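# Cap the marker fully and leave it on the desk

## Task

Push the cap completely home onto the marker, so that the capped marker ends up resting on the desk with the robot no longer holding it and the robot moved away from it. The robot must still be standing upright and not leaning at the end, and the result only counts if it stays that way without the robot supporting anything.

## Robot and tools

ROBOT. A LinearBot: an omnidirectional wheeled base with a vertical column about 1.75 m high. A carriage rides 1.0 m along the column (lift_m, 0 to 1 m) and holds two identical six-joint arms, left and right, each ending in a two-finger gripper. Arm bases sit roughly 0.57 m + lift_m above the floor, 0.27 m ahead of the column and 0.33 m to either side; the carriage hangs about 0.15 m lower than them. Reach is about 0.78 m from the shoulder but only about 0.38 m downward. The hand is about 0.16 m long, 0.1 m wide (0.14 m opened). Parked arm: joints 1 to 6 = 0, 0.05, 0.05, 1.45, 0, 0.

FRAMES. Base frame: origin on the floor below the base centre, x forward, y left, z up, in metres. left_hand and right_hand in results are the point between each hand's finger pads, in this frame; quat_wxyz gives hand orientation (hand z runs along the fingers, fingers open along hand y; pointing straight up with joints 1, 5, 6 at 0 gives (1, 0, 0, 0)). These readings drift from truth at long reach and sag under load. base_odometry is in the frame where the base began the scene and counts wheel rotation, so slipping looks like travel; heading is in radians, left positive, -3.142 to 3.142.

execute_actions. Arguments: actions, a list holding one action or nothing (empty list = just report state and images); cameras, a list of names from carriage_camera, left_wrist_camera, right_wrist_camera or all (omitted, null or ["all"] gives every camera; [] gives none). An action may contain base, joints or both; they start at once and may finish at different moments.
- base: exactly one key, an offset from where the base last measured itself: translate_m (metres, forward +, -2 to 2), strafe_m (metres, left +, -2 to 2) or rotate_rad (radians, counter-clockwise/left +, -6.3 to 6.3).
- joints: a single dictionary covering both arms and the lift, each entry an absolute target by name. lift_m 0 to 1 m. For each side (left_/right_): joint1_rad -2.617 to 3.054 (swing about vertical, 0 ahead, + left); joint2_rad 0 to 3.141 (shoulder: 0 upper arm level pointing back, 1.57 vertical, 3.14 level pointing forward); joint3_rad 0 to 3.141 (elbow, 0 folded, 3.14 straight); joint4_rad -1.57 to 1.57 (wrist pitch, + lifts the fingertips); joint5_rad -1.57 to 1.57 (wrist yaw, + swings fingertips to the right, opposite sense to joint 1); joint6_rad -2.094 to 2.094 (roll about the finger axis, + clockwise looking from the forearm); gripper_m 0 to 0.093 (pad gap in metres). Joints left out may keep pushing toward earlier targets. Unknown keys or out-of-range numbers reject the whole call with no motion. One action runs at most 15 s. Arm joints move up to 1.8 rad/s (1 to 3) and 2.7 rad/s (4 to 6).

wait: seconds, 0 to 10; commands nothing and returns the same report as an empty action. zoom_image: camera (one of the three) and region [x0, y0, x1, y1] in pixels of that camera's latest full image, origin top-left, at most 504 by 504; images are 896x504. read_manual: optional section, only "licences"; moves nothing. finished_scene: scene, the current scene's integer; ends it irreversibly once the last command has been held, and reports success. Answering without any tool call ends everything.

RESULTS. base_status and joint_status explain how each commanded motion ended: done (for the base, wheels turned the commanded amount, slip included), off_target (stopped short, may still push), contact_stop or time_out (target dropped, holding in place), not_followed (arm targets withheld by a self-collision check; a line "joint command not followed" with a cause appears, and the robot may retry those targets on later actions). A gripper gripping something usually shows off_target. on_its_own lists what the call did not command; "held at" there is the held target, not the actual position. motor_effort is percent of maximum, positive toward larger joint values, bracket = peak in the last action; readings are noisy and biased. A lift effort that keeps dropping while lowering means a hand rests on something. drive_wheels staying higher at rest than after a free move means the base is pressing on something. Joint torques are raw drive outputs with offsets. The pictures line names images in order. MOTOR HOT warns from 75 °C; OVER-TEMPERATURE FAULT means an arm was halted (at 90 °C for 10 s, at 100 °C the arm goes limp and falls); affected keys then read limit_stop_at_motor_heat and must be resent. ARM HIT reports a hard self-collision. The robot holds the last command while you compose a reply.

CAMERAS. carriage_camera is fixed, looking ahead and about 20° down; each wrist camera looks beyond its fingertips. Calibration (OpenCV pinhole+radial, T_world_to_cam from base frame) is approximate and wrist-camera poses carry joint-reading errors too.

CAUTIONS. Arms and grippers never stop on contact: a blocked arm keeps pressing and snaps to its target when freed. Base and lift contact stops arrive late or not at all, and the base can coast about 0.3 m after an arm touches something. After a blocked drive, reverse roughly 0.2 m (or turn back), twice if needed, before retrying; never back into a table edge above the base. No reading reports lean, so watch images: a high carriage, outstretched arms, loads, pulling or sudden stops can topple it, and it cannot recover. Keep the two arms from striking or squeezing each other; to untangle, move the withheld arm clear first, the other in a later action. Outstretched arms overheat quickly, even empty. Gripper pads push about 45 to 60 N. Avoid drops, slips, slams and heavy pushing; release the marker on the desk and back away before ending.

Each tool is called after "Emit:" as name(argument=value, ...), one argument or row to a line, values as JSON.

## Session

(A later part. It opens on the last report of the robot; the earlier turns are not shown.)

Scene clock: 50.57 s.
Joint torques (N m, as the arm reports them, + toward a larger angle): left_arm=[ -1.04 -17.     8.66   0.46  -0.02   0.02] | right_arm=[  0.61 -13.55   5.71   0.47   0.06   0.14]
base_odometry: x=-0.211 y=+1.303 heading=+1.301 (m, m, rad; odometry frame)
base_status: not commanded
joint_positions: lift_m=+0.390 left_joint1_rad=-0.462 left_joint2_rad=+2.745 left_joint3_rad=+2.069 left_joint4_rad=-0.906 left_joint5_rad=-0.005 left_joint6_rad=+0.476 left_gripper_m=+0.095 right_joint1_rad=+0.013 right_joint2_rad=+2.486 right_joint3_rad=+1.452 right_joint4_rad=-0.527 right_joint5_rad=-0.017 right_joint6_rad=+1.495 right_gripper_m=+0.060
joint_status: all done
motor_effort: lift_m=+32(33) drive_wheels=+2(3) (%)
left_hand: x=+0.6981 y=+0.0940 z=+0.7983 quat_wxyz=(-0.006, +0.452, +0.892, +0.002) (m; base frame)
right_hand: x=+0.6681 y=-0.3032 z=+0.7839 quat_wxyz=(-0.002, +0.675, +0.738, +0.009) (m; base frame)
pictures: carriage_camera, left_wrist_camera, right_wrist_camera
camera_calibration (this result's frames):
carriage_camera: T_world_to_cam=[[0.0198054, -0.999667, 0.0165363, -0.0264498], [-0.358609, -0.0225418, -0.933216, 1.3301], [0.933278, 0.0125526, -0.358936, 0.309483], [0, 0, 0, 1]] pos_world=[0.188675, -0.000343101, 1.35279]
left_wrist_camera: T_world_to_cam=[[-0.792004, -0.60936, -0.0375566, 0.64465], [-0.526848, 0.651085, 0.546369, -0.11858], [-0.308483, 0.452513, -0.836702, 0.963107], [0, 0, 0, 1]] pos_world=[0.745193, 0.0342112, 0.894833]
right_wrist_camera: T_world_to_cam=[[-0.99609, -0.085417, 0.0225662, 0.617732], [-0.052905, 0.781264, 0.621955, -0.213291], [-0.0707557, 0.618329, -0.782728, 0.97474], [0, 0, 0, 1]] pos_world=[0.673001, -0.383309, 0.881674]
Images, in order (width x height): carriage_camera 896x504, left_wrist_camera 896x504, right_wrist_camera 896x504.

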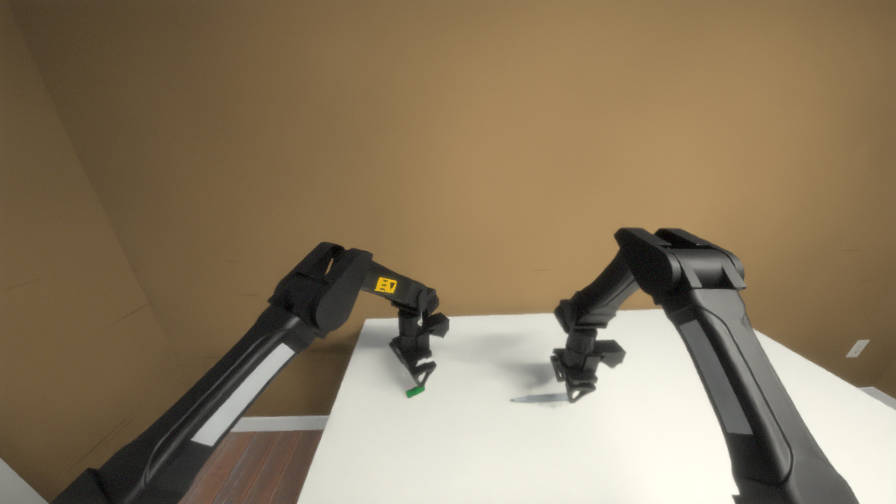

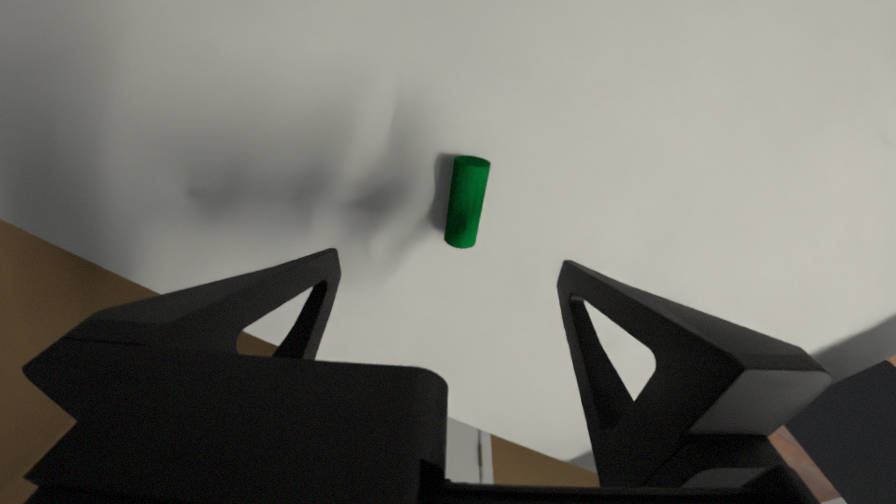

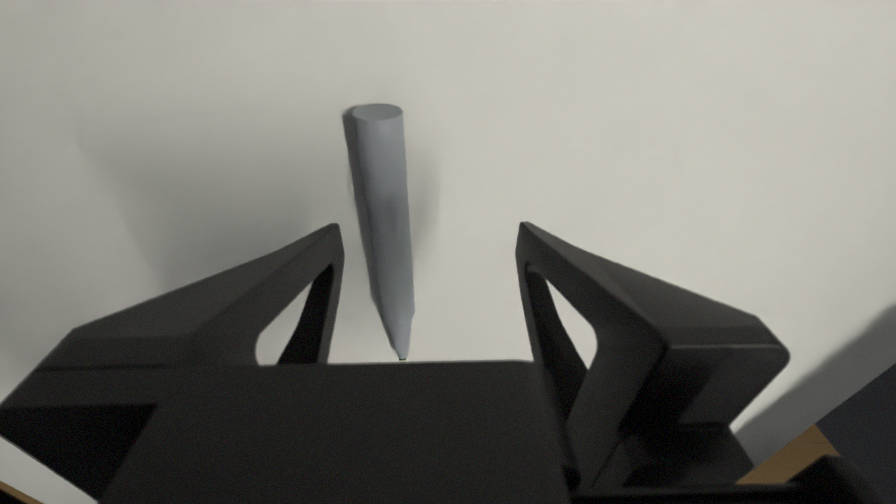

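Emit:
execute_actions(
  actions=[
    {"joints":{"lift_m":0.336,"right_joint4_rad":-0.47,"right_gripper_m":0.07,"right_joint6_rad":1.45,"left_joint6_rad":0.56}},
  ],
)

Scene clock: 52.53 s.
Joint torques (N m, as the arm reports them, + toward a larger angle): left_arm=[ -1.04 -16.84   8.12   0.49  -0.03   0.01] | right_arm=[  0.54 -13.47   5.87   0.72   0.05   0.07]
base_odometry: x=-0.211 y=+1.303 heading=+1.301 (m, m, rad; odometry frame)
base_status: not commanded
joint_positions: lift_m=+0.336 left_joint1_rad=-0.462 left_joint2_rad=+2.744 left_joint3_rad=+2.074 left_joint4_rad=-0.908 left_joint5_rad=-0.003 left_joint6_rad=+0.556 left_gripper_m=+0.095 right_joint1_rad=+0.013 right_joint2_rad=+2.483 right_joint3_rad=+1.453 right_joint4_rad=-0.476 right_joint5_rad=-0.017 right_joint6_rad=+1.453 right_gripper_m=+0.070
joint_status: all done
motor_effort: lift_m=+28(30) drive_wheels=-3(3) (%)
left_hand: x=+0.6995 y=+0.0929 z=+0.7465 quat_wxyz=(-0.003, +0.487, +0.873, +0.001) (m; base frame)
right_hand: x=+0.6817 y=-0.3028 z=+0.7320 quat_wxyz=(+0.018, +0.659, +0.752, +0.028) (m; base frame)
pictures: carriage_camera, left_wrist_camera, right_wrist_camera
camera_calibration (this result's frames):
carriage_camera: T_world_to_cam=[[0.0198054, -0.999667, 0.0165363, -0.0255621], [-0.358609, -0.0225418, -0.933216, 1.28], [0.933278, 0.0125526, -0.358936, 0.290214], [0, 0, 0, 1]] pos_world=[0.188675, -0.000343101, 1.2991]
left_wrist_camera: T_world_to_cam=[[-0.838331, -0.543886, -0.0372641, 0.669272], [-0.474146, 0.693688, 0.542202, -0.126529], [-0.269046, 0.472214, -0.839421, 0.89326], [0, 0, 0, 1]] pos_world=[0.741407, 0.0299692, 0.843366]
right_wrist_camera: T_world_to_cam=[[-0.991254, -0.127864, -0.0326591, 0.656769], [-0.120677, 0.778073, 0.616474, -0.13129], [-0.0534137, 0.615023, -0.786698, 0.924925], [0, 0, 0, 1]] pos_world=[0.684585, -0.38272, 0.830023]
Images, in order (width x height): carriage_camera 896x504, left_wrist_camera 896x504, right_wrist_camera 896x504.

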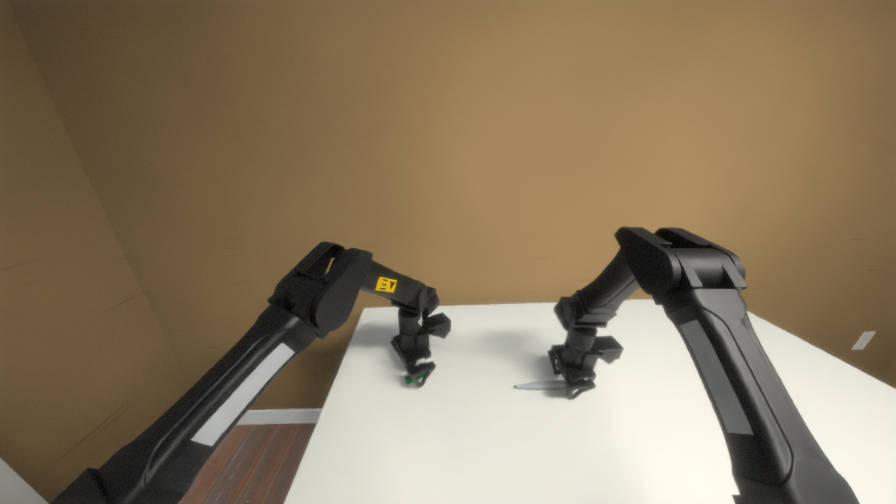

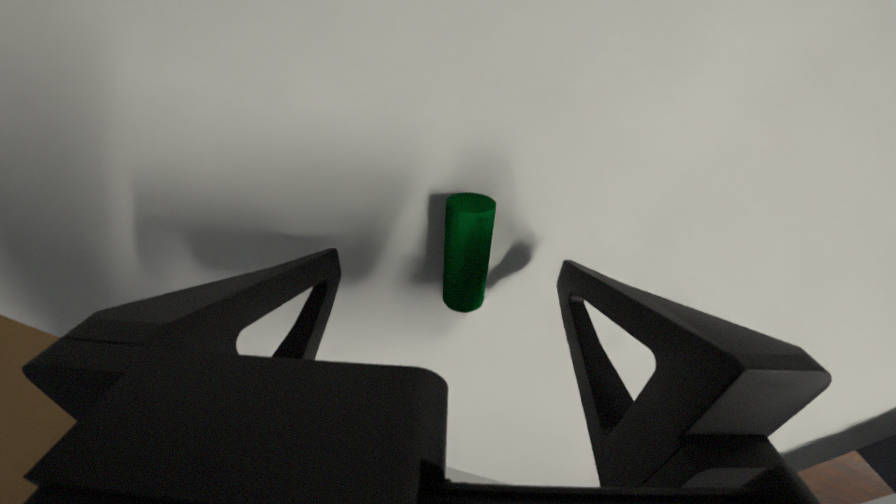

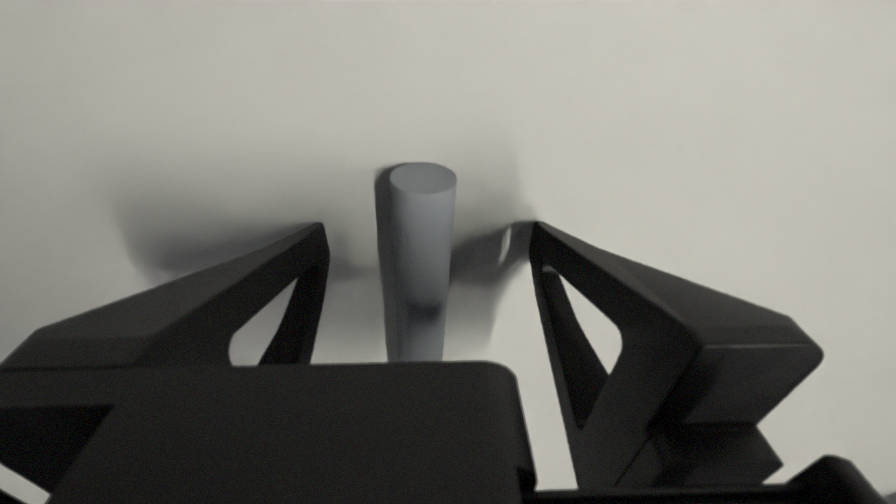

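Emit:
execute_actions(
  actions=[
    {"joints":{"right_gripper_m":0,"left_gripper_m":0.05,"left_joint2_rad":2.785,"left_joint4_rad":-0.88}},
  ],
  cameras=["left_wrist_camera"],
)

Emit:
execute_actions(
  actions=[
    {"joints":{"left_gripper_m":0}},
  ],
)

Scene clock: 54.70 s.
Joint torques (N m, as the arm reports them, + toward a larger angle): left_arm=[ -0.77 -15.64   8.02   0.52  -0.04   0.02] | right_arm=[  0.56 -13.39   5.74   0.76   0.06   0.07]
base_odometry: x=-0.211 y=+1.303 heading=+1.301 (m, m, rad; odometry frame)
base_status: not commanded
joint_positions: lift_m=+0.336 left_joint1_rad=-0.462 left_joint2_rad=+2.772 left_joint3_rad=+2.074 left_joint4_rad=-0.883 left_joint5_rad=-0.003 left_joint6_rad=+0.556 left_gripper_m=+0.050 right_joint1_rad=+0.013 right_joint2_rad=+2.483 right_joint3_rad=+1.453 right_joint4_rad=-0.481 right_joint5_rad=-0.017 right_joint6_rad=+1.453 right_gripper_m=+0.017
joint_status: right_gripper_m off_target (ended at +0.017, target +0.000); the others done
motor_effort: lift_m=+28(28) drive_wheels=+2(3) (%)
left_hand: x=+0.6983 y=+0.0935 z=+0.7330 quat_wxyz=(-0.005, +0.487, +0.873, +0.001) (m; base frame)
right_hand: x=+0.6805 y=-0.3028 z=+0.7319 quat_wxyz=(+0.017, +0.659, +0.752, +0.026) (m; base frame)
pictures: left_wrist_camera
camera_calibration (this result's frames):
left_wrist_camera: T_world_to_cam=[[-0.838467, -0.543818, -0.0351322, 0.666632], [-0.472104, 0.69267, 0.545276, -0.123742], [-0.272196, 0.473782, -0.83752, 0.881988], [0, 0, 0, 1]] pos_world=[0.740604, 0.0303692, 0.829576]
Images, in order (width x height): left_wrist_camera 896x504.

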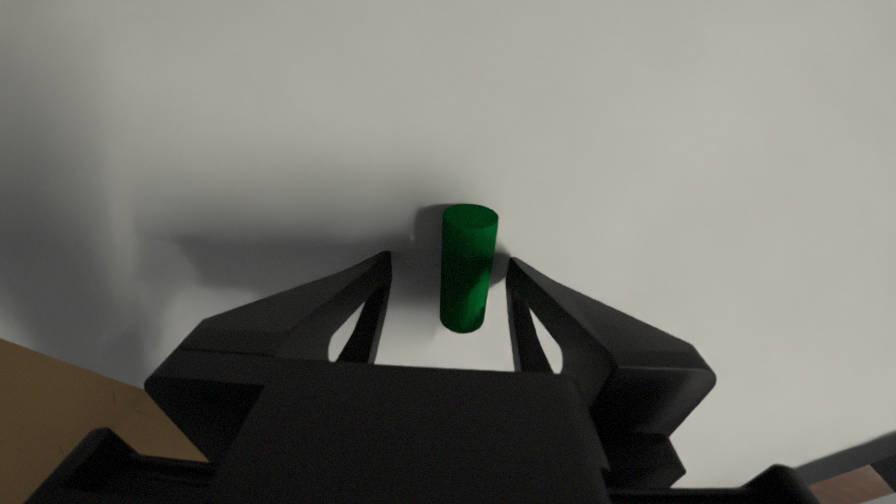

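Scene clock: 55.30 s.
Joint torques (N m, as the arm reports them, + toward a larger angle): left_arm=[ -0.96 -15.68   7.97   0.55  -0.05   0.04] | right_arm=[  0.6  -13.44   5.8    0.75   0.05   0.07]
base_odometry: x=-0.211 y=+1.303 heading=+1.301 (m, m, rad; odometry frame)
base_status: not commanded
joint_positions: lift_m=+0.336 left_joint1_rad=-0.462 left_joint2_rad=+2.772 left_joint3_rad=+2.074 left_joint4_rad=-0.883 left_joint5_rad=-0.003 left_joint6_rad=+0.556 left_gripper_m=+0.019 right_joint1_rad=+0.013 right_joint2_rad=+2.483 right_joint3_rad=+1.453 right_joint4_rad=-0.481 right_joint5_rad=-0.017 right_joint6_rad=+1.453 right_gripper_m=+0.017
joint_status: left_gripper_m off_target (ended at +0.019, target +0.000)
motor_effort: lift_m=+29(28) drive_wheels=+2(3) (%)
left_hand: x=+0.6983 y=+0.0935 z=+0.7330 quat_wxyz=(-0.005, +0.487, +0.873, +0.001) (m; base frame)
right_hand: x=+0.6805 y=-0.3028 z=+0.7319 quat_wxyz=(+0.017, +0.659, +0.752, +0.026) (m; base frame)
pictures: carriage_camera, left_wrist_camera, right_wrist_camera
camera_calibration (this result's frames):
carriage_camera: T_world_to_cam=[[0.0198054, -0.999667, 0.0165363, -0.0255621], [-0.358609, -0.0225418, -0.933216, 1.28], [0.933278, 0.0125526, -0.358936, 0.290214], [0, 0, 0, 1]] pos_world=[0.188675, -0.000343101, 1.2991]
left_wrist_camera: T_world_to_cam=[[-0.838467, -0.543818, -0.0351322, 0.666632], [-0.472104, 0.69267, 0.545276, -0.123742], [-0.272196, 0.473782, -0.83752, 0.881988], [0, 0, 0, 1]] pos_world=[0.740604, 0.0303692, 0.829576]
right_wrist_camera: T_world_to_cam=[[-0.991404, -0.127866, -0.0277348, 0.652055], [-0.117618, 0.778114, 0.617013, -0.13384], [-0.0573142, 0.614971, -0.786464, 0.927278], [0, 0, 0, 1]] pos_world=[0.683854, -0.38273, 0.829937]
Images, in order (width x height): carriage_camera 896x504, left_wrist_camera 896x504, right_wrist_camera 896x504.

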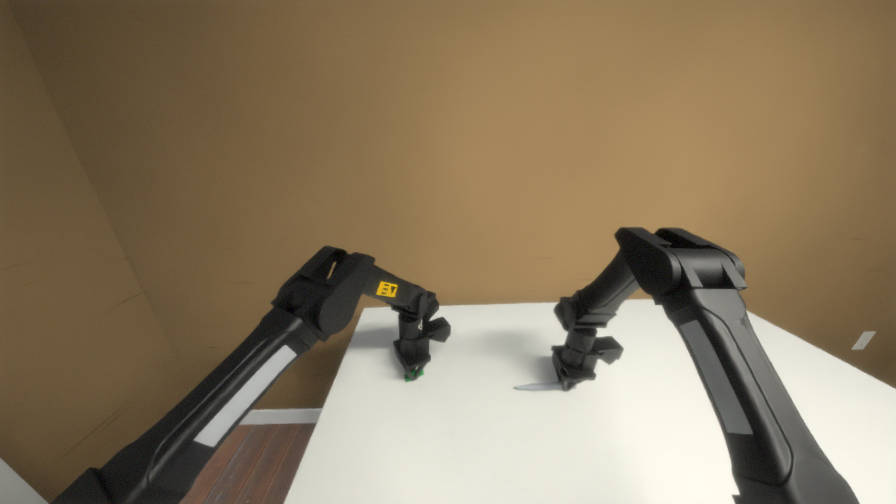

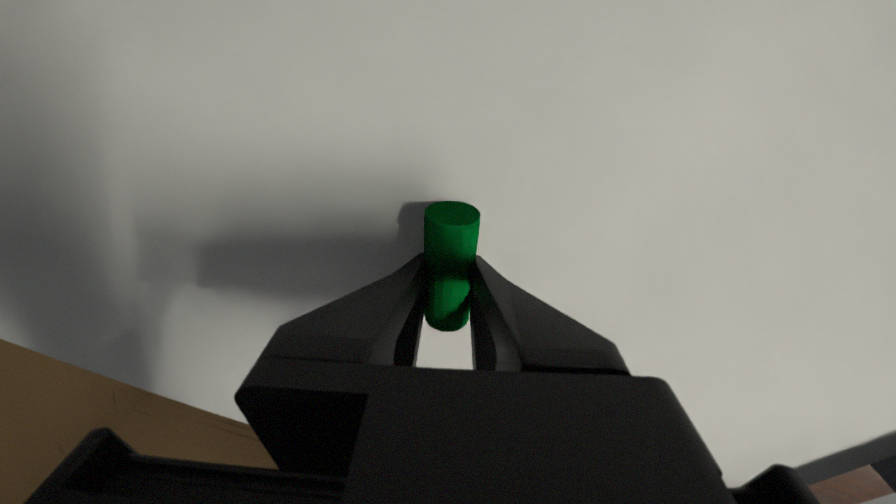

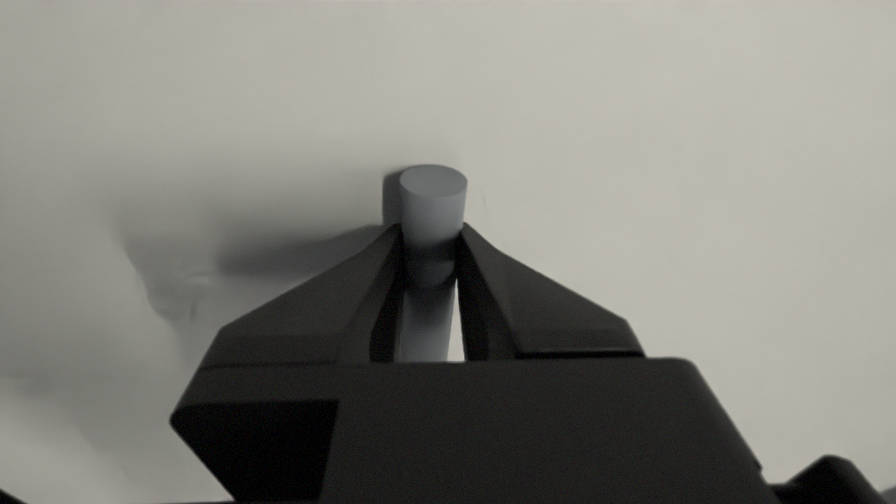

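Emit:
execute_actions(
  actions=[
    {"joints":{"lift_m":0.42}},
  ],
  cameras=[],
)

Emit:
execute_actions(
  actions=[
    {"joints":{"left_joint1_rad":-0.4,"left_joint2_rad":1.7,"left_joint3_rad":0.8,"left_joint4_rad":0.9,"left_joint5_rad":-0.7,"left_joint6_rad":-1.57,"right_joint1_rad":0.4,"right_joint2_rad":1.7,"right_joint3_rad":0.8,"right_joint4_rad":0.9,"right_joint5_rad":0.7,"right_joint6_rad":1.57}},
  ],
  cameras=[],
)

Emit:
execute_actions(
  actions=[
    {"joints":{"left_joint1_rad":-0.74,"left_joint5_rad":-0.74,"right_joint1_rad":0.74,"right_joint5_rad":0.74}},
  ],
)

Emit:
zoom_image(
  camera="carriage_camera",
  region=[350,200,550,320],
)

Scene clock: 61.60 s.
Joint torques (N m, as the arm reports them, + toward a larger angle): left_arm=[ -0.8  -16.23   7.93   0.5   -0.07   0.  ] | right_arm=[  0.69 -13.88   5.75   0.67   0.08   0.06]
base_odometry: x=-0.211 y=+1.303 heading=+1.301 (m, m, rad; odometry frame)
base_status: not commanded
joint_positions: lift_m=+0.420 left_joint1_rad=-0.462 left_joint2_rad=+2.778 left_joint3_rad=+2.074 left_joint4_rad=-0.881 left_joint5_rad=-0.002 left_joint6_rad=+0.556 left_gripper_m=+0.019 right_joint1_rad=+0.013 right_joint2_rad=+2.489 right_joint3_rad=+1.453 right_joint4_rad=-0.474 right_joint5_rad=-0.017 right_joint6_rad=+1.453 right_gripper_m=+0.017
joint_status: all done
motor_effort: lift_m=+32(40) drive_wheels=+3(3) (%)
left_hand: x=+0.6976 y=+0.0937 z=+0.8142 quat_wxyz=(-0.007, +0.487, +0.873, +0.001) (m; base frame)
right_hand: x=+0.6806 y=-0.3028 z=+0.8136 quat_wxyz=(+0.017, +0.659, +0.752, +0.026) (m; base frame)
pictures: none
No camera images: the call's "cameras" was empty. Leave "cameras" out to get every camera's image.

Scene clock: 63.57 s.
Joint torques (N m, as the arm reports them, + toward a larger angle): left_arm=[-0.78 -9.7   7.32  2.32 -0.1   0.03] | right_arm=[-0.58 -9.66  6.44  2.49  0.1   0.06]
base_odometry: x=-0.211 y=+1.303 heading=+1.301 (m, m, rad; odometry frame)
base_status: not commanded
joint_positions: lift_m=+0.420 left_joint1_rad=-0.394 left_joint2_rad=+1.708 left_joint3_rad=+0.811 left_joint4_rad=+0.894 left_joint5_rad=-0.698 left_joint6_rad=-1.566 left_gripper_m=+0.019 right_joint1_rad=+0.408 right_joint2_rad=+1.706 right_joint3_rad=+0.821 right_joint4_rad=+0.894 right_joint5_rad=+0.693 right_joint6_rad=+1.565 right_gripper_m=+0.017
joint_status: all done
motor_effort: lift_m=+32(32) drive_wheels=-3(4) (%)
left_hand: x=+0.7282 y=+0.2363 z=+1.1856 quat_wxyz=(+0.571, -0.569, +0.421, -0.416) (m; base frame)
right_hand: x=+0.7286 y=-0.2285 z=+1.1907 quat_wxyz=(+0.568, +0.564, +0.422, +0.425) (m; base frame)
pictures: none
No camera images: the call's "cameras" was empty. Leave "cameras" out to get every camera's image.

Scene clock: 64.53 s.
Joint torques (N m, as the arm reports them, + toward a larger angle): left_arm=[-0.35 -9.58  7.26  2.28 -0.1   0.03] | right_arm=[-0.2  -9.66  6.49  2.45  0.05  0.07]
base_odometry: x=-0.211 y=+1.303 heading=+1.301 (m, m, rad; odometry frame)
base_status: not commanded
joint_positions: lift_m=+0.420 left_joint1_rad=-0.742 left_joint2_rad=+1.708 left_joint3_rad=+0.811 left_joint4_rad=+0.894 left_joint5_rad=-0.739 left_joint6_rad=-1.566 left_gripper_m=+0.019 right_joint1_rad=+0.743 right_joint2_rad=+1.706 right_joint3_rad=+0.821 right_joint4_rad=+0.894 right_joint5_rad=+0.737 right_joint6_rad=+1.565 right_gripper_m=+0.017
joint_status: all done
motor_effort: lift_m=+32(32) drive_wheels=-3(3) (%)
left_hand: x=+0.6747 y=+0.0880 z=+1.1856 quat_wxyz=(+0.500, -0.498, +0.503, -0.498) (m; base frame)
right_hand: x=+0.6754 y=-0.0864 z=+1.1907 quat_wxyz=(+0.500, +0.497, +0.500, +0.503) (m; base frame)
pictures: carriage_camera, left_wrist_camera, right_wrist_camera
camera_calibration (this result's frames):
carriage_camera: T_world_to_cam=[[0.0198054, -0.999667, 0.0165363, -0.026946], [-0.358609, -0.0225418, -0.933216, 1.3581], [0.933278, 0.0125526, -0.358936, 0.320254], [0, 0, 0, 1]] pos_world=[0.188675, -0.000343101, 1.3828]
left_wrist_camera: T_world_to_cam=[[0.040373, 0.0160187, 0.999056, -1.20857], [-0.538608, -0.841818, 0.0352633, 0.406683], [0.841589, -0.539523, -0.0253589, -0.367965], [0, 0, 0, 1]] pos_world=[0.577511, 0.163187, 1.18375]
right_wrist_camera: T_world_to_cam=[[-0.0264509, 0.00361248, -0.999644, 1.20429], [-0.613854, 0.789188, 0.0190947, 0.462136], [0.788976, 0.614141, -0.0186572, -0.331157], [0, 0, 0, 1]] pos_world=[0.576814, -0.165686, 1.18886]
Images, in order (width x height): carriage_camera 896x504, left_wrist_camera 896x504, right_wrist_camera 896x504.

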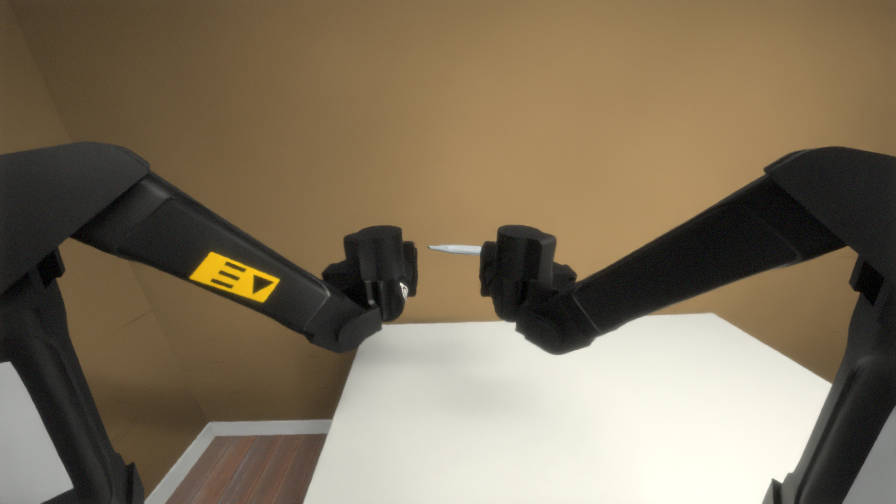

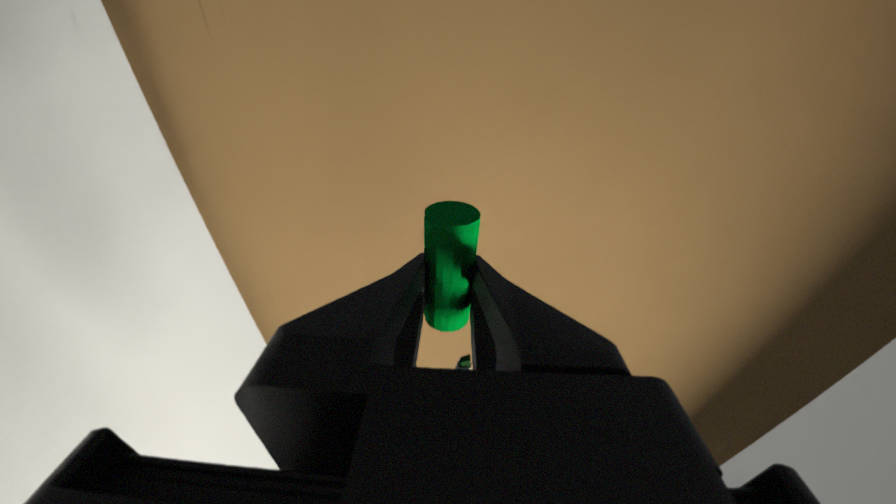

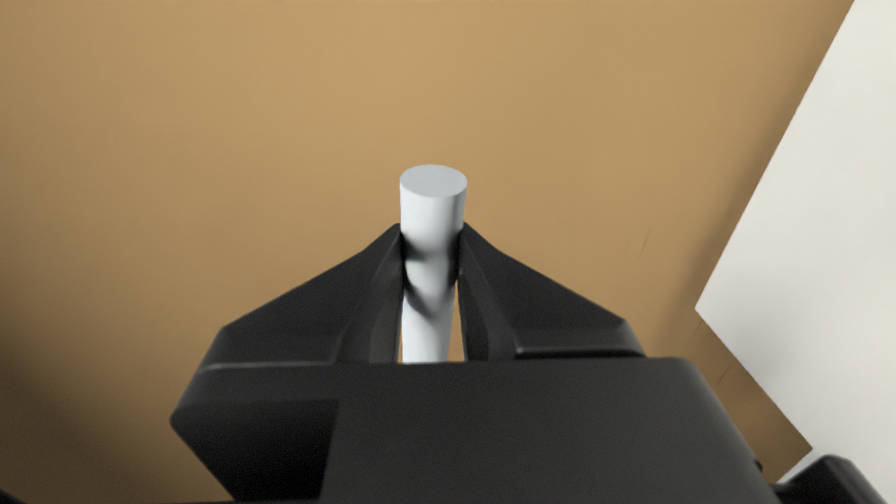

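Region (350, 200, 550, 320) of carriage_camera's 896x504 image, scaled by 2.520, with more detail than that image has; it fills the top 302 rows of this view, and the rest is white.

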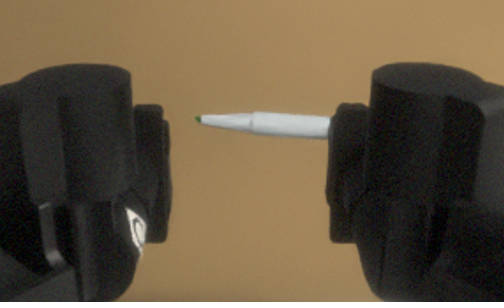

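Emit:
execute_actions(
  actions=[
    {"joints":{"left_joint1_rad":-0.78,"left_joint5_rad":-0.78,"right_joint1_rad":0.78,"right_joint5_rad":0.78,"right_joint6_rad":1.49}},
  ],
  cameras=["left_wrist_camera"],
)

Emit:
execute_actions(
  actions=[
    {"joints":{"left_joint1_rad":-0.83,"left_joint5_rad":-0.83,"right_joint1_rad":0.83,"right_joint5_rad":0.83}},
  ],
)

Emit:
zoom_image(
  camera="left_wrist_camera",
  region=[380,280,520,380],
)

Scene clock: 67.77 s.
Joint torques (N m, as the arm reports them, + toward a larger angle): left_arm=[-0.77 -9.46  7.26  2.29 -0.14  0.01] | right_arm=[ 0.35 -9.66  6.37  2.47  0.08  0.  ]
base_odometry: x=-0.211 y=+1.303 heading=+1.301 (m, m, rad; odometry frame)
base_status: not commanded
joint_positions: lift_m=+0.420 left_joint1_rad=-0.776 left_joint2_rad=+1.708 left_joint3_rad=+0.811 left_joint4_rad=+0.894 left_joint5_rad=-0.775 left_joint6_rad=-1.566 left_gripper_m=+0.019 right_joint1_rad=+0.777 right_joint2_rad=+1.706 right_joint3_rad=+0.821 right_joint4_rad=+0.894 right_joint5_rad=+0.773 right_joint6_rad=+1.492 right_gripper_m=+0.017
joint_status: all done
motor_effort: lift_m=+32(32) drive_wheels=-3(3) (%)
left_hand: x=+0.6670 y=+0.0803 z=+1.1856 quat_wxyz=(+0.501, -0.499, +0.502, -0.498) (m; base frame)
right_hand: x=+0.6676 y=-0.0786 z=+1.1906 quat_wxyz=(+0.518, +0.479, +0.517, +0.484) (m; base frame)
pictures: left_wrist_camera
camera_calibration (this result's frames):
left_wrist_camera: T_world_to_cam=[[0.0402463, 0.0160379, 0.999061, -1.20807], [-0.536361, -0.843256, 0.0351436, 0.394838], [0.843028, -0.537272, -0.0253359, -0.366788], [0, 0, 0, 1]] pos_world=[0.569608, 0.155259, 1.18377]
Images, in order (width x height): left_wrist_camera 896x504.

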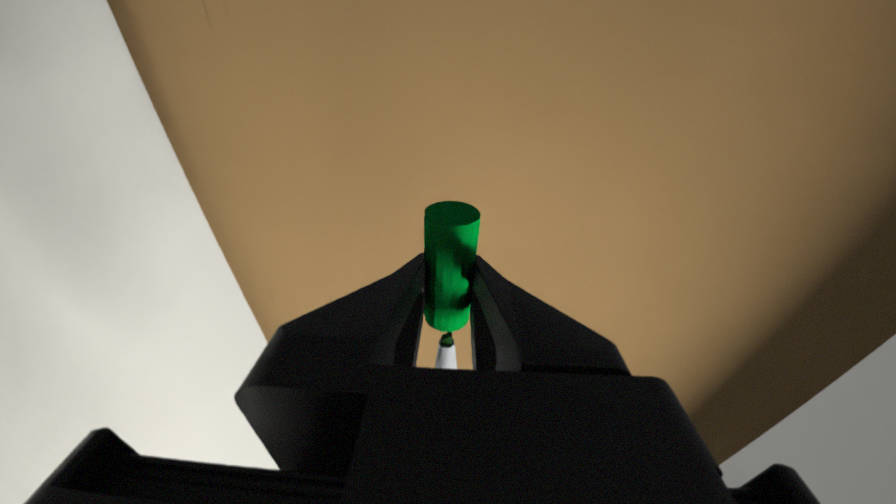

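Scene clock: 68.33 s.
Joint torques (N m, as the arm reports them, + toward a larger angle): left_arm=[-0.61 -9.49  7.23  2.22 -0.17  0.02] | right_arm=[ 0.04 -9.61  6.49  2.4   0.1   0.  ]
base_odometry: x=-0.211 y=+1.303 heading=+1.301 (m, m, rad; odometry frame)
base_status: not commanded
joint_positions: lift_m=+0.420 left_joint1_rad=-0.828 left_joint2_rad=+1.708 left_joint3_rad=+0.811 left_joint4_rad=+0.894 left_joint5_rad=-0.824 left_joint6_rad=-1.566 left_gripper_m=+0.019 right_joint1_rad=+0.830 right_joint2_rad=+1.706 right_joint3_rad=+0.821 right_joint4_rad=+0.894 right_joint5_rad=+0.822 right_joint6_rad=+1.492 right_gripper_m=+0.017
joint_status: all done
motor_effort: lift_m=+32(32) drive_wheels=+3(3) (%)
left_hand: x=+0.6545 y=+0.0677 z=+1.1856 quat_wxyz=(+0.500, -0.498, +0.503, -0.499) (m; base frame)
right_hand: x=+0.6550 y=-0.0657 z=+1.1906 quat_wxyz=(+0.517, +0.478, +0.518, +0.485) (m; base frame)
pictures: carriage_camera, left_wrist_camera, right_wrist_camera
camera_calibration (this result's frames):
carriage_camera: T_world_to_cam=[[0.0198054, -0.999667, 0.0165363, -0.026946], [-0.358609, -0.0225418, -0.933216, 1.3581], [0.933278, 0.0125526, -0.358936, 0.320254], [0, 0, 0, 1]] pos_world=[0.188675, -0.000343101, 1.3828]
left_wrist_camera: T_world_to_cam=[[0.0401833, 0.0157859, 0.999068, -1.20733], [-0.539258, -0.841414, 0.0349843, 0.379425], [0.841182, -0.540161, -0.0252981, -0.36171], [0, 0, 0, 1]] pos_world=[0.557387, 0.142931, 1.18378]
right_wrist_camera: T_world_to_cam=[[-0.026494, -0.0678815, -0.997342, 1.19617], [-0.614984, 0.787658, -0.0372731, 0.501067], [0.788095, 0.612361, -0.0626143, -0.274979], [0, 0, 0, 1]] pos_world=[0.556549, -0.145085, 1.19445]
Images, in order (width x height): carriage_camera 896x504, left_wrist_camera 896x504, right_wrist_camera 896x504.

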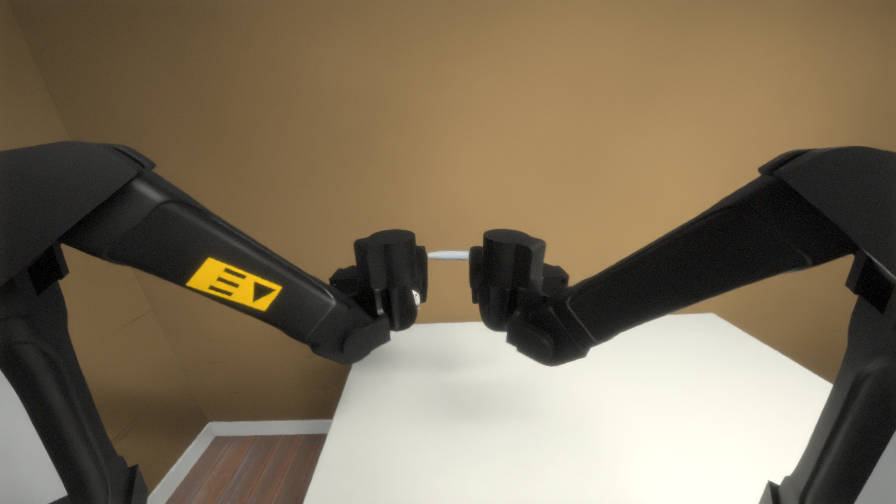

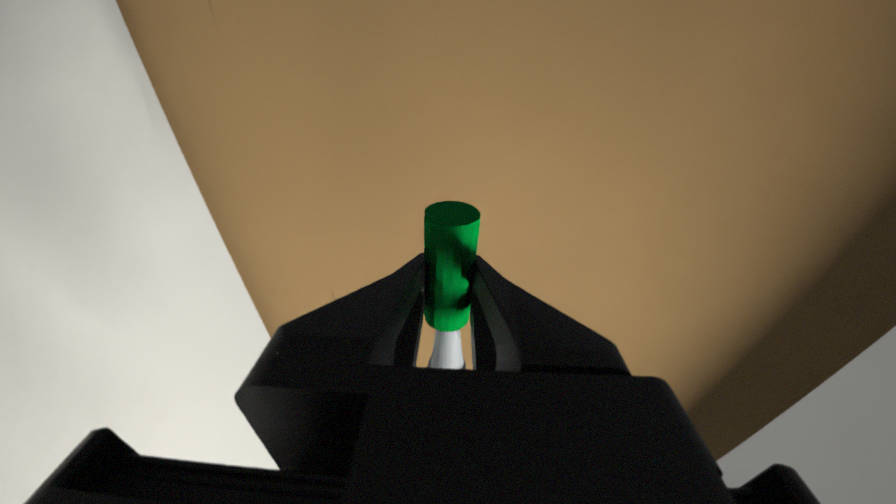

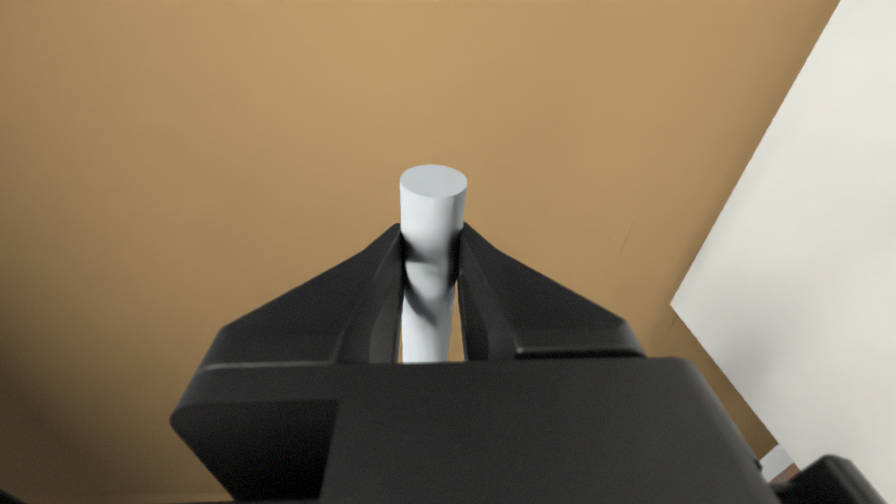

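Region (380, 280, 520, 380) of left_wrist_camera's 896x504 image, scaled by 3.600, with more detail than that image has; it fills the top 360 rows of this view, and the rest is white.

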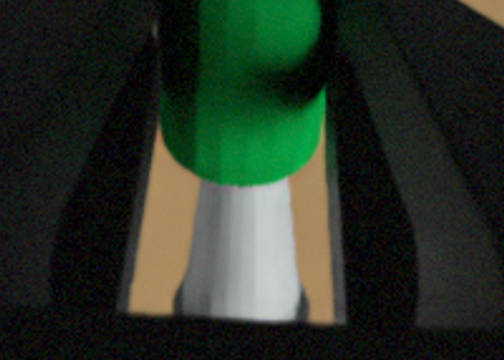

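Emit:
execute_actions(
  actions=[
    {"joints":{"left_joint1_rad":-0.91,"left_joint5_rad":-0.9,"right_joint1_rad":0.91,"right_joint5_rad":0.9}},
  ],
)

Emit:
zoom_image(
  camera="left_wrist_camera",
  region=[380,280,520,380],
)

Scene clock: 70.57 s.
Joint torques (N m, as the arm reports them, + toward a larger angle): left_arm=[-0.63 -9.46  7.03  2.16 -0.06  0.03] | right_arm=[ 0.47 -9.52  6.5   2.35 -0.05  0.01]
base_odometry: x=-0.211 y=+1.303 heading=+1.301 (m, m, rad; odometry frame)
base_status: not commanded
joint_positions: lift_m=+0.420 left_joint1_rad=-0.907 left_joint2_rad=+1.708 left_joint3_rad=+0.811 left_joint4_rad=+0.896 left_joint5_rad=-0.905 left_joint6_rad=-1.566 left_gripper_m=+0.019 right_joint1_rad=+0.905 right_joint2_rad=+1.706 right_joint3_rad=+0.819 right_joint4_rad=+0.894 right_joint5_rad=+0.905 right_joint6_rad=+1.492 right_gripper_m=+0.017
joint_status: all done
motor_effort: lift_m=+33(33) drive_wheels=+2(3) (%)
left_hand: x=+0.6347 y=+0.0510 z=+1.1860 quat_wxyz=(+0.501, -0.498, +0.502, -0.499) (m; base frame)
right_hand: x=+0.6360 y=-0.0513 z=+1.1897 quat_wxyz=(+0.519, +0.480, +0.517, +0.482) (m; base frame)
pictures: carriage_camera, left_wrist_camera, right_wrist_camera
camera_calibration (this result's frames):
carriage_camera: T_world_to_cam=[[0.0198054, -0.999667, 0.0165363, -0.026946], [-0.358609, -0.0225418, -0.933216, 1.3581], [0.933278, 0.0125526, -0.358936, 0.320254], [0, 0, 0, 1]] pos_world=[0.188675, -0.000343101, 1.3828]
left_wrist_camera: T_world_to_cam=[[0.0385535, 0.017461, 0.999104, -1.20581], [-0.538351, -0.841973, 0.0354888, 0.353552], [0.841838, -0.539237, -0.0230608, -0.357095], [0, 0, 0, 1]] pos_world=[0.53744, 0.126177, 1.18395]
right_wrist_camera: T_world_to_cam=[[-0.0288, -0.0694212, -0.997172, 1.197], [-0.608719, 0.792495, -0.0375912, 0.474614], [0.792863, 0.605915, -0.0650818, -0.269274], [0, 0, 0, 1]] pos_world=[0.536878, -0.129874, 1.19393]
Images, in order (width x height): carriage_camera 896x504, left_wrist_camera 896x504, right_wrist_camera 896x504.

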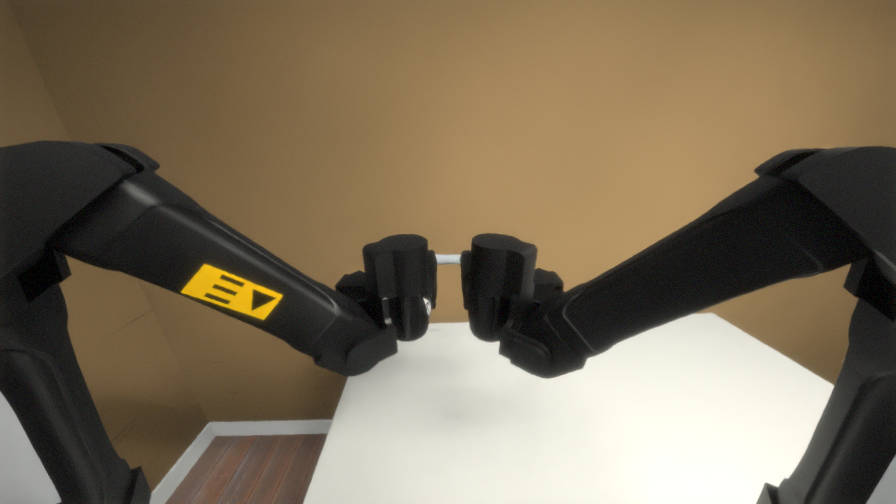

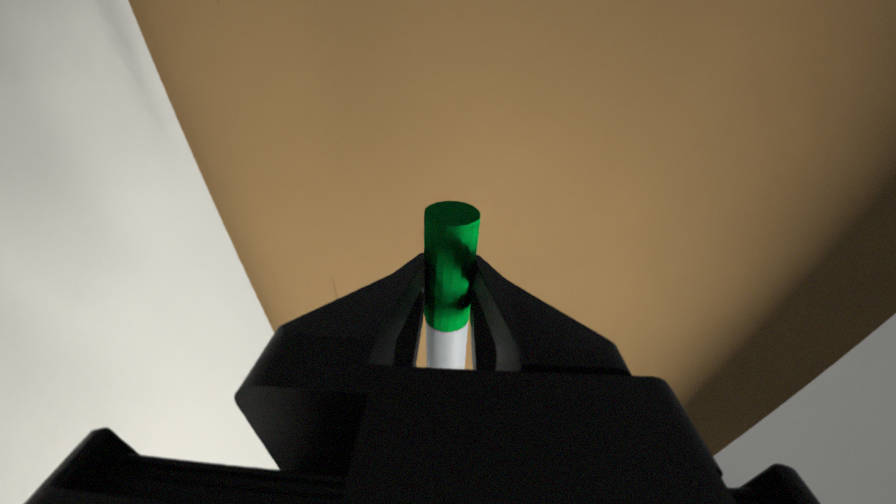

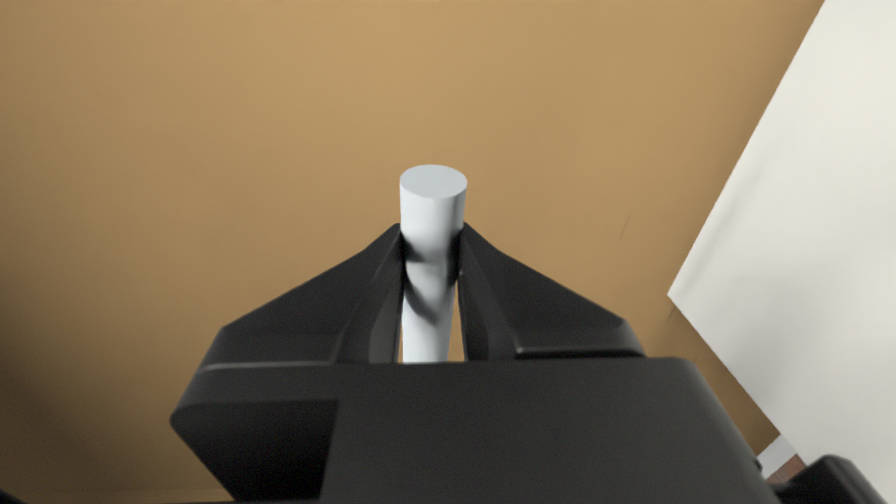

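Region (380, 280, 520, 380) of left_wrist_camera's 896x504 image, scaled by 3.600, with more detail than that image has; it fills the top 360 rows of this view, and the rest is white.

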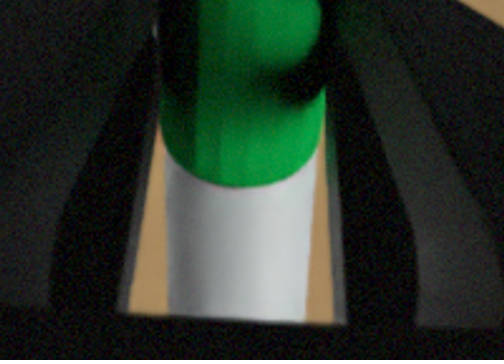

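Emit:
execute_actions(
  actions=[
    {"joints":{"left_joint1_rad":-0.94,"left_joint5_rad":-0.8,"right_joint1_rad":0.94,"right_joint5_rad":0.8}},
  ],
)

Scene clock: 72.27 s.
Joint torques (N m, as the arm reports them, + toward a larger angle): left_arm=[-2.33 -9.42  7.62  2.18  0.84  0.05] | right_arm=[ 2.7  -9.52  7.06  2.29 -1.11  0.01]
base_odometry: x=-0.211 y=+1.303 heading=+1.301 (m, m, rad; odometry frame)
base_status: not commanded
joint_positions: lift_m=+0.420 left_joint1_rad=-0.910 left_joint2_rad=+1.708 left_joint3_rad=+0.805 left_joint4_rad=+0.896 left_joint5_rad=-0.895 left_joint6_rad=-1.568 left_gripper_m=+0.019 right_joint1_rad=+0.908 right_joint2_rad=+1.706 right_joint3_rad=+0.811 right_joint4_rad=+0.898 right_joint5_rad=+0.900 right_joint6_rad=+1.492 right_gripper_m=+0.017
joint_status: left_joint1_rad off_target (ended at -0.910, target -0.940); left_joint5_rad off_target (ended at -0.895, target -0.800); right_joint1_rad off_target (ended at +0.908, target +0.940); right_joint5_rad off_target (ended at +0.900, target +0.800)
motor_effort: lift_m=+32(32) drive_wheels=+2(2) (%)
left_hand: x=+0.6333 y=+0.0489 z=+1.1839 quat_wxyz=(+0.497, -0.495, +0.507, -0.501) (m; base frame)
right_hand: x=+0.6344 y=-0.0503 z=+1.1875 quat_wxyz=(+0.518, +0.478, +0.520, +0.483) (m; base frame)
pictures: carriage_camera, left_wrist_camera, right_wrist_camera
camera_calibration (this result's frames):
carriage_camera: T_world_to_cam=[[0.0198054, -0.999667, 0.0165363, -0.026946], [-0.358609, -0.0225418, -0.933216, 1.3581], [0.933278, 0.0125526, -0.358936, 0.320254], [0, 0, 0, 1]] pos_world=[0.188675, -0.000343101, 1.3828]
left_wrist_camera: T_world_to_cam=[[0.042316, 0.0139758, 0.999007, -1.20564], [-0.549098, -0.835027, 0.0349405, 0.358206], [0.834686, -0.550031, -0.0276609, -0.346655], [0, 0, 0, 1]] pos_world=[0.537056, 0.12529, 1.18234]
right_wrist_camera: T_world_to_cam=[[-0.0308182, -0.0729567, -0.996859, 1.19548], [-0.614845, 0.787701, -0.038641, 0.477691], [0.788045, 0.611723, -0.0691326, -0.260681], [0, 0, 0, 1]] pos_world=[0.535977, -0.129594, 1.19217]
Images, in order (width x height): carriage_camera 896x504, left_wrist_camera 896x504, right_wrist_camera 896x504.

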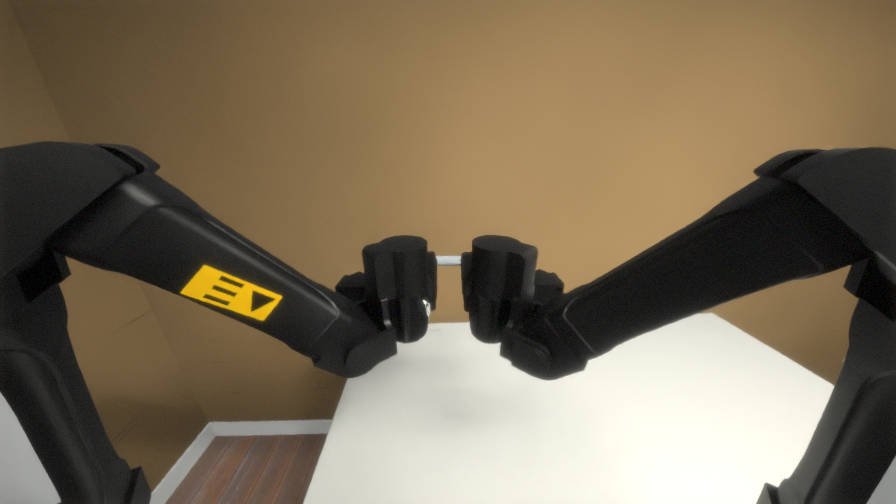

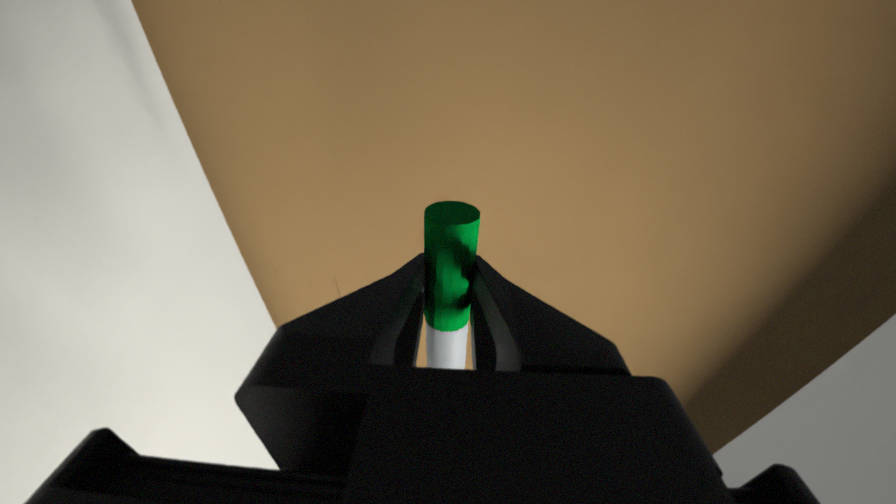

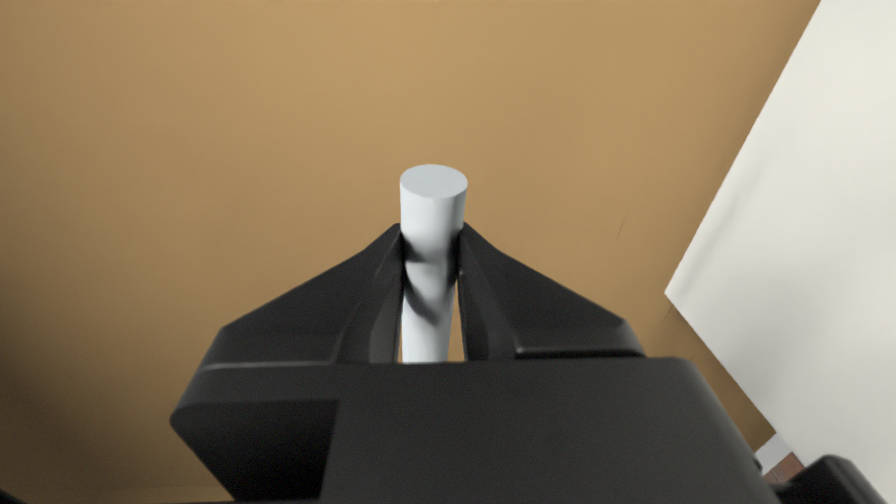

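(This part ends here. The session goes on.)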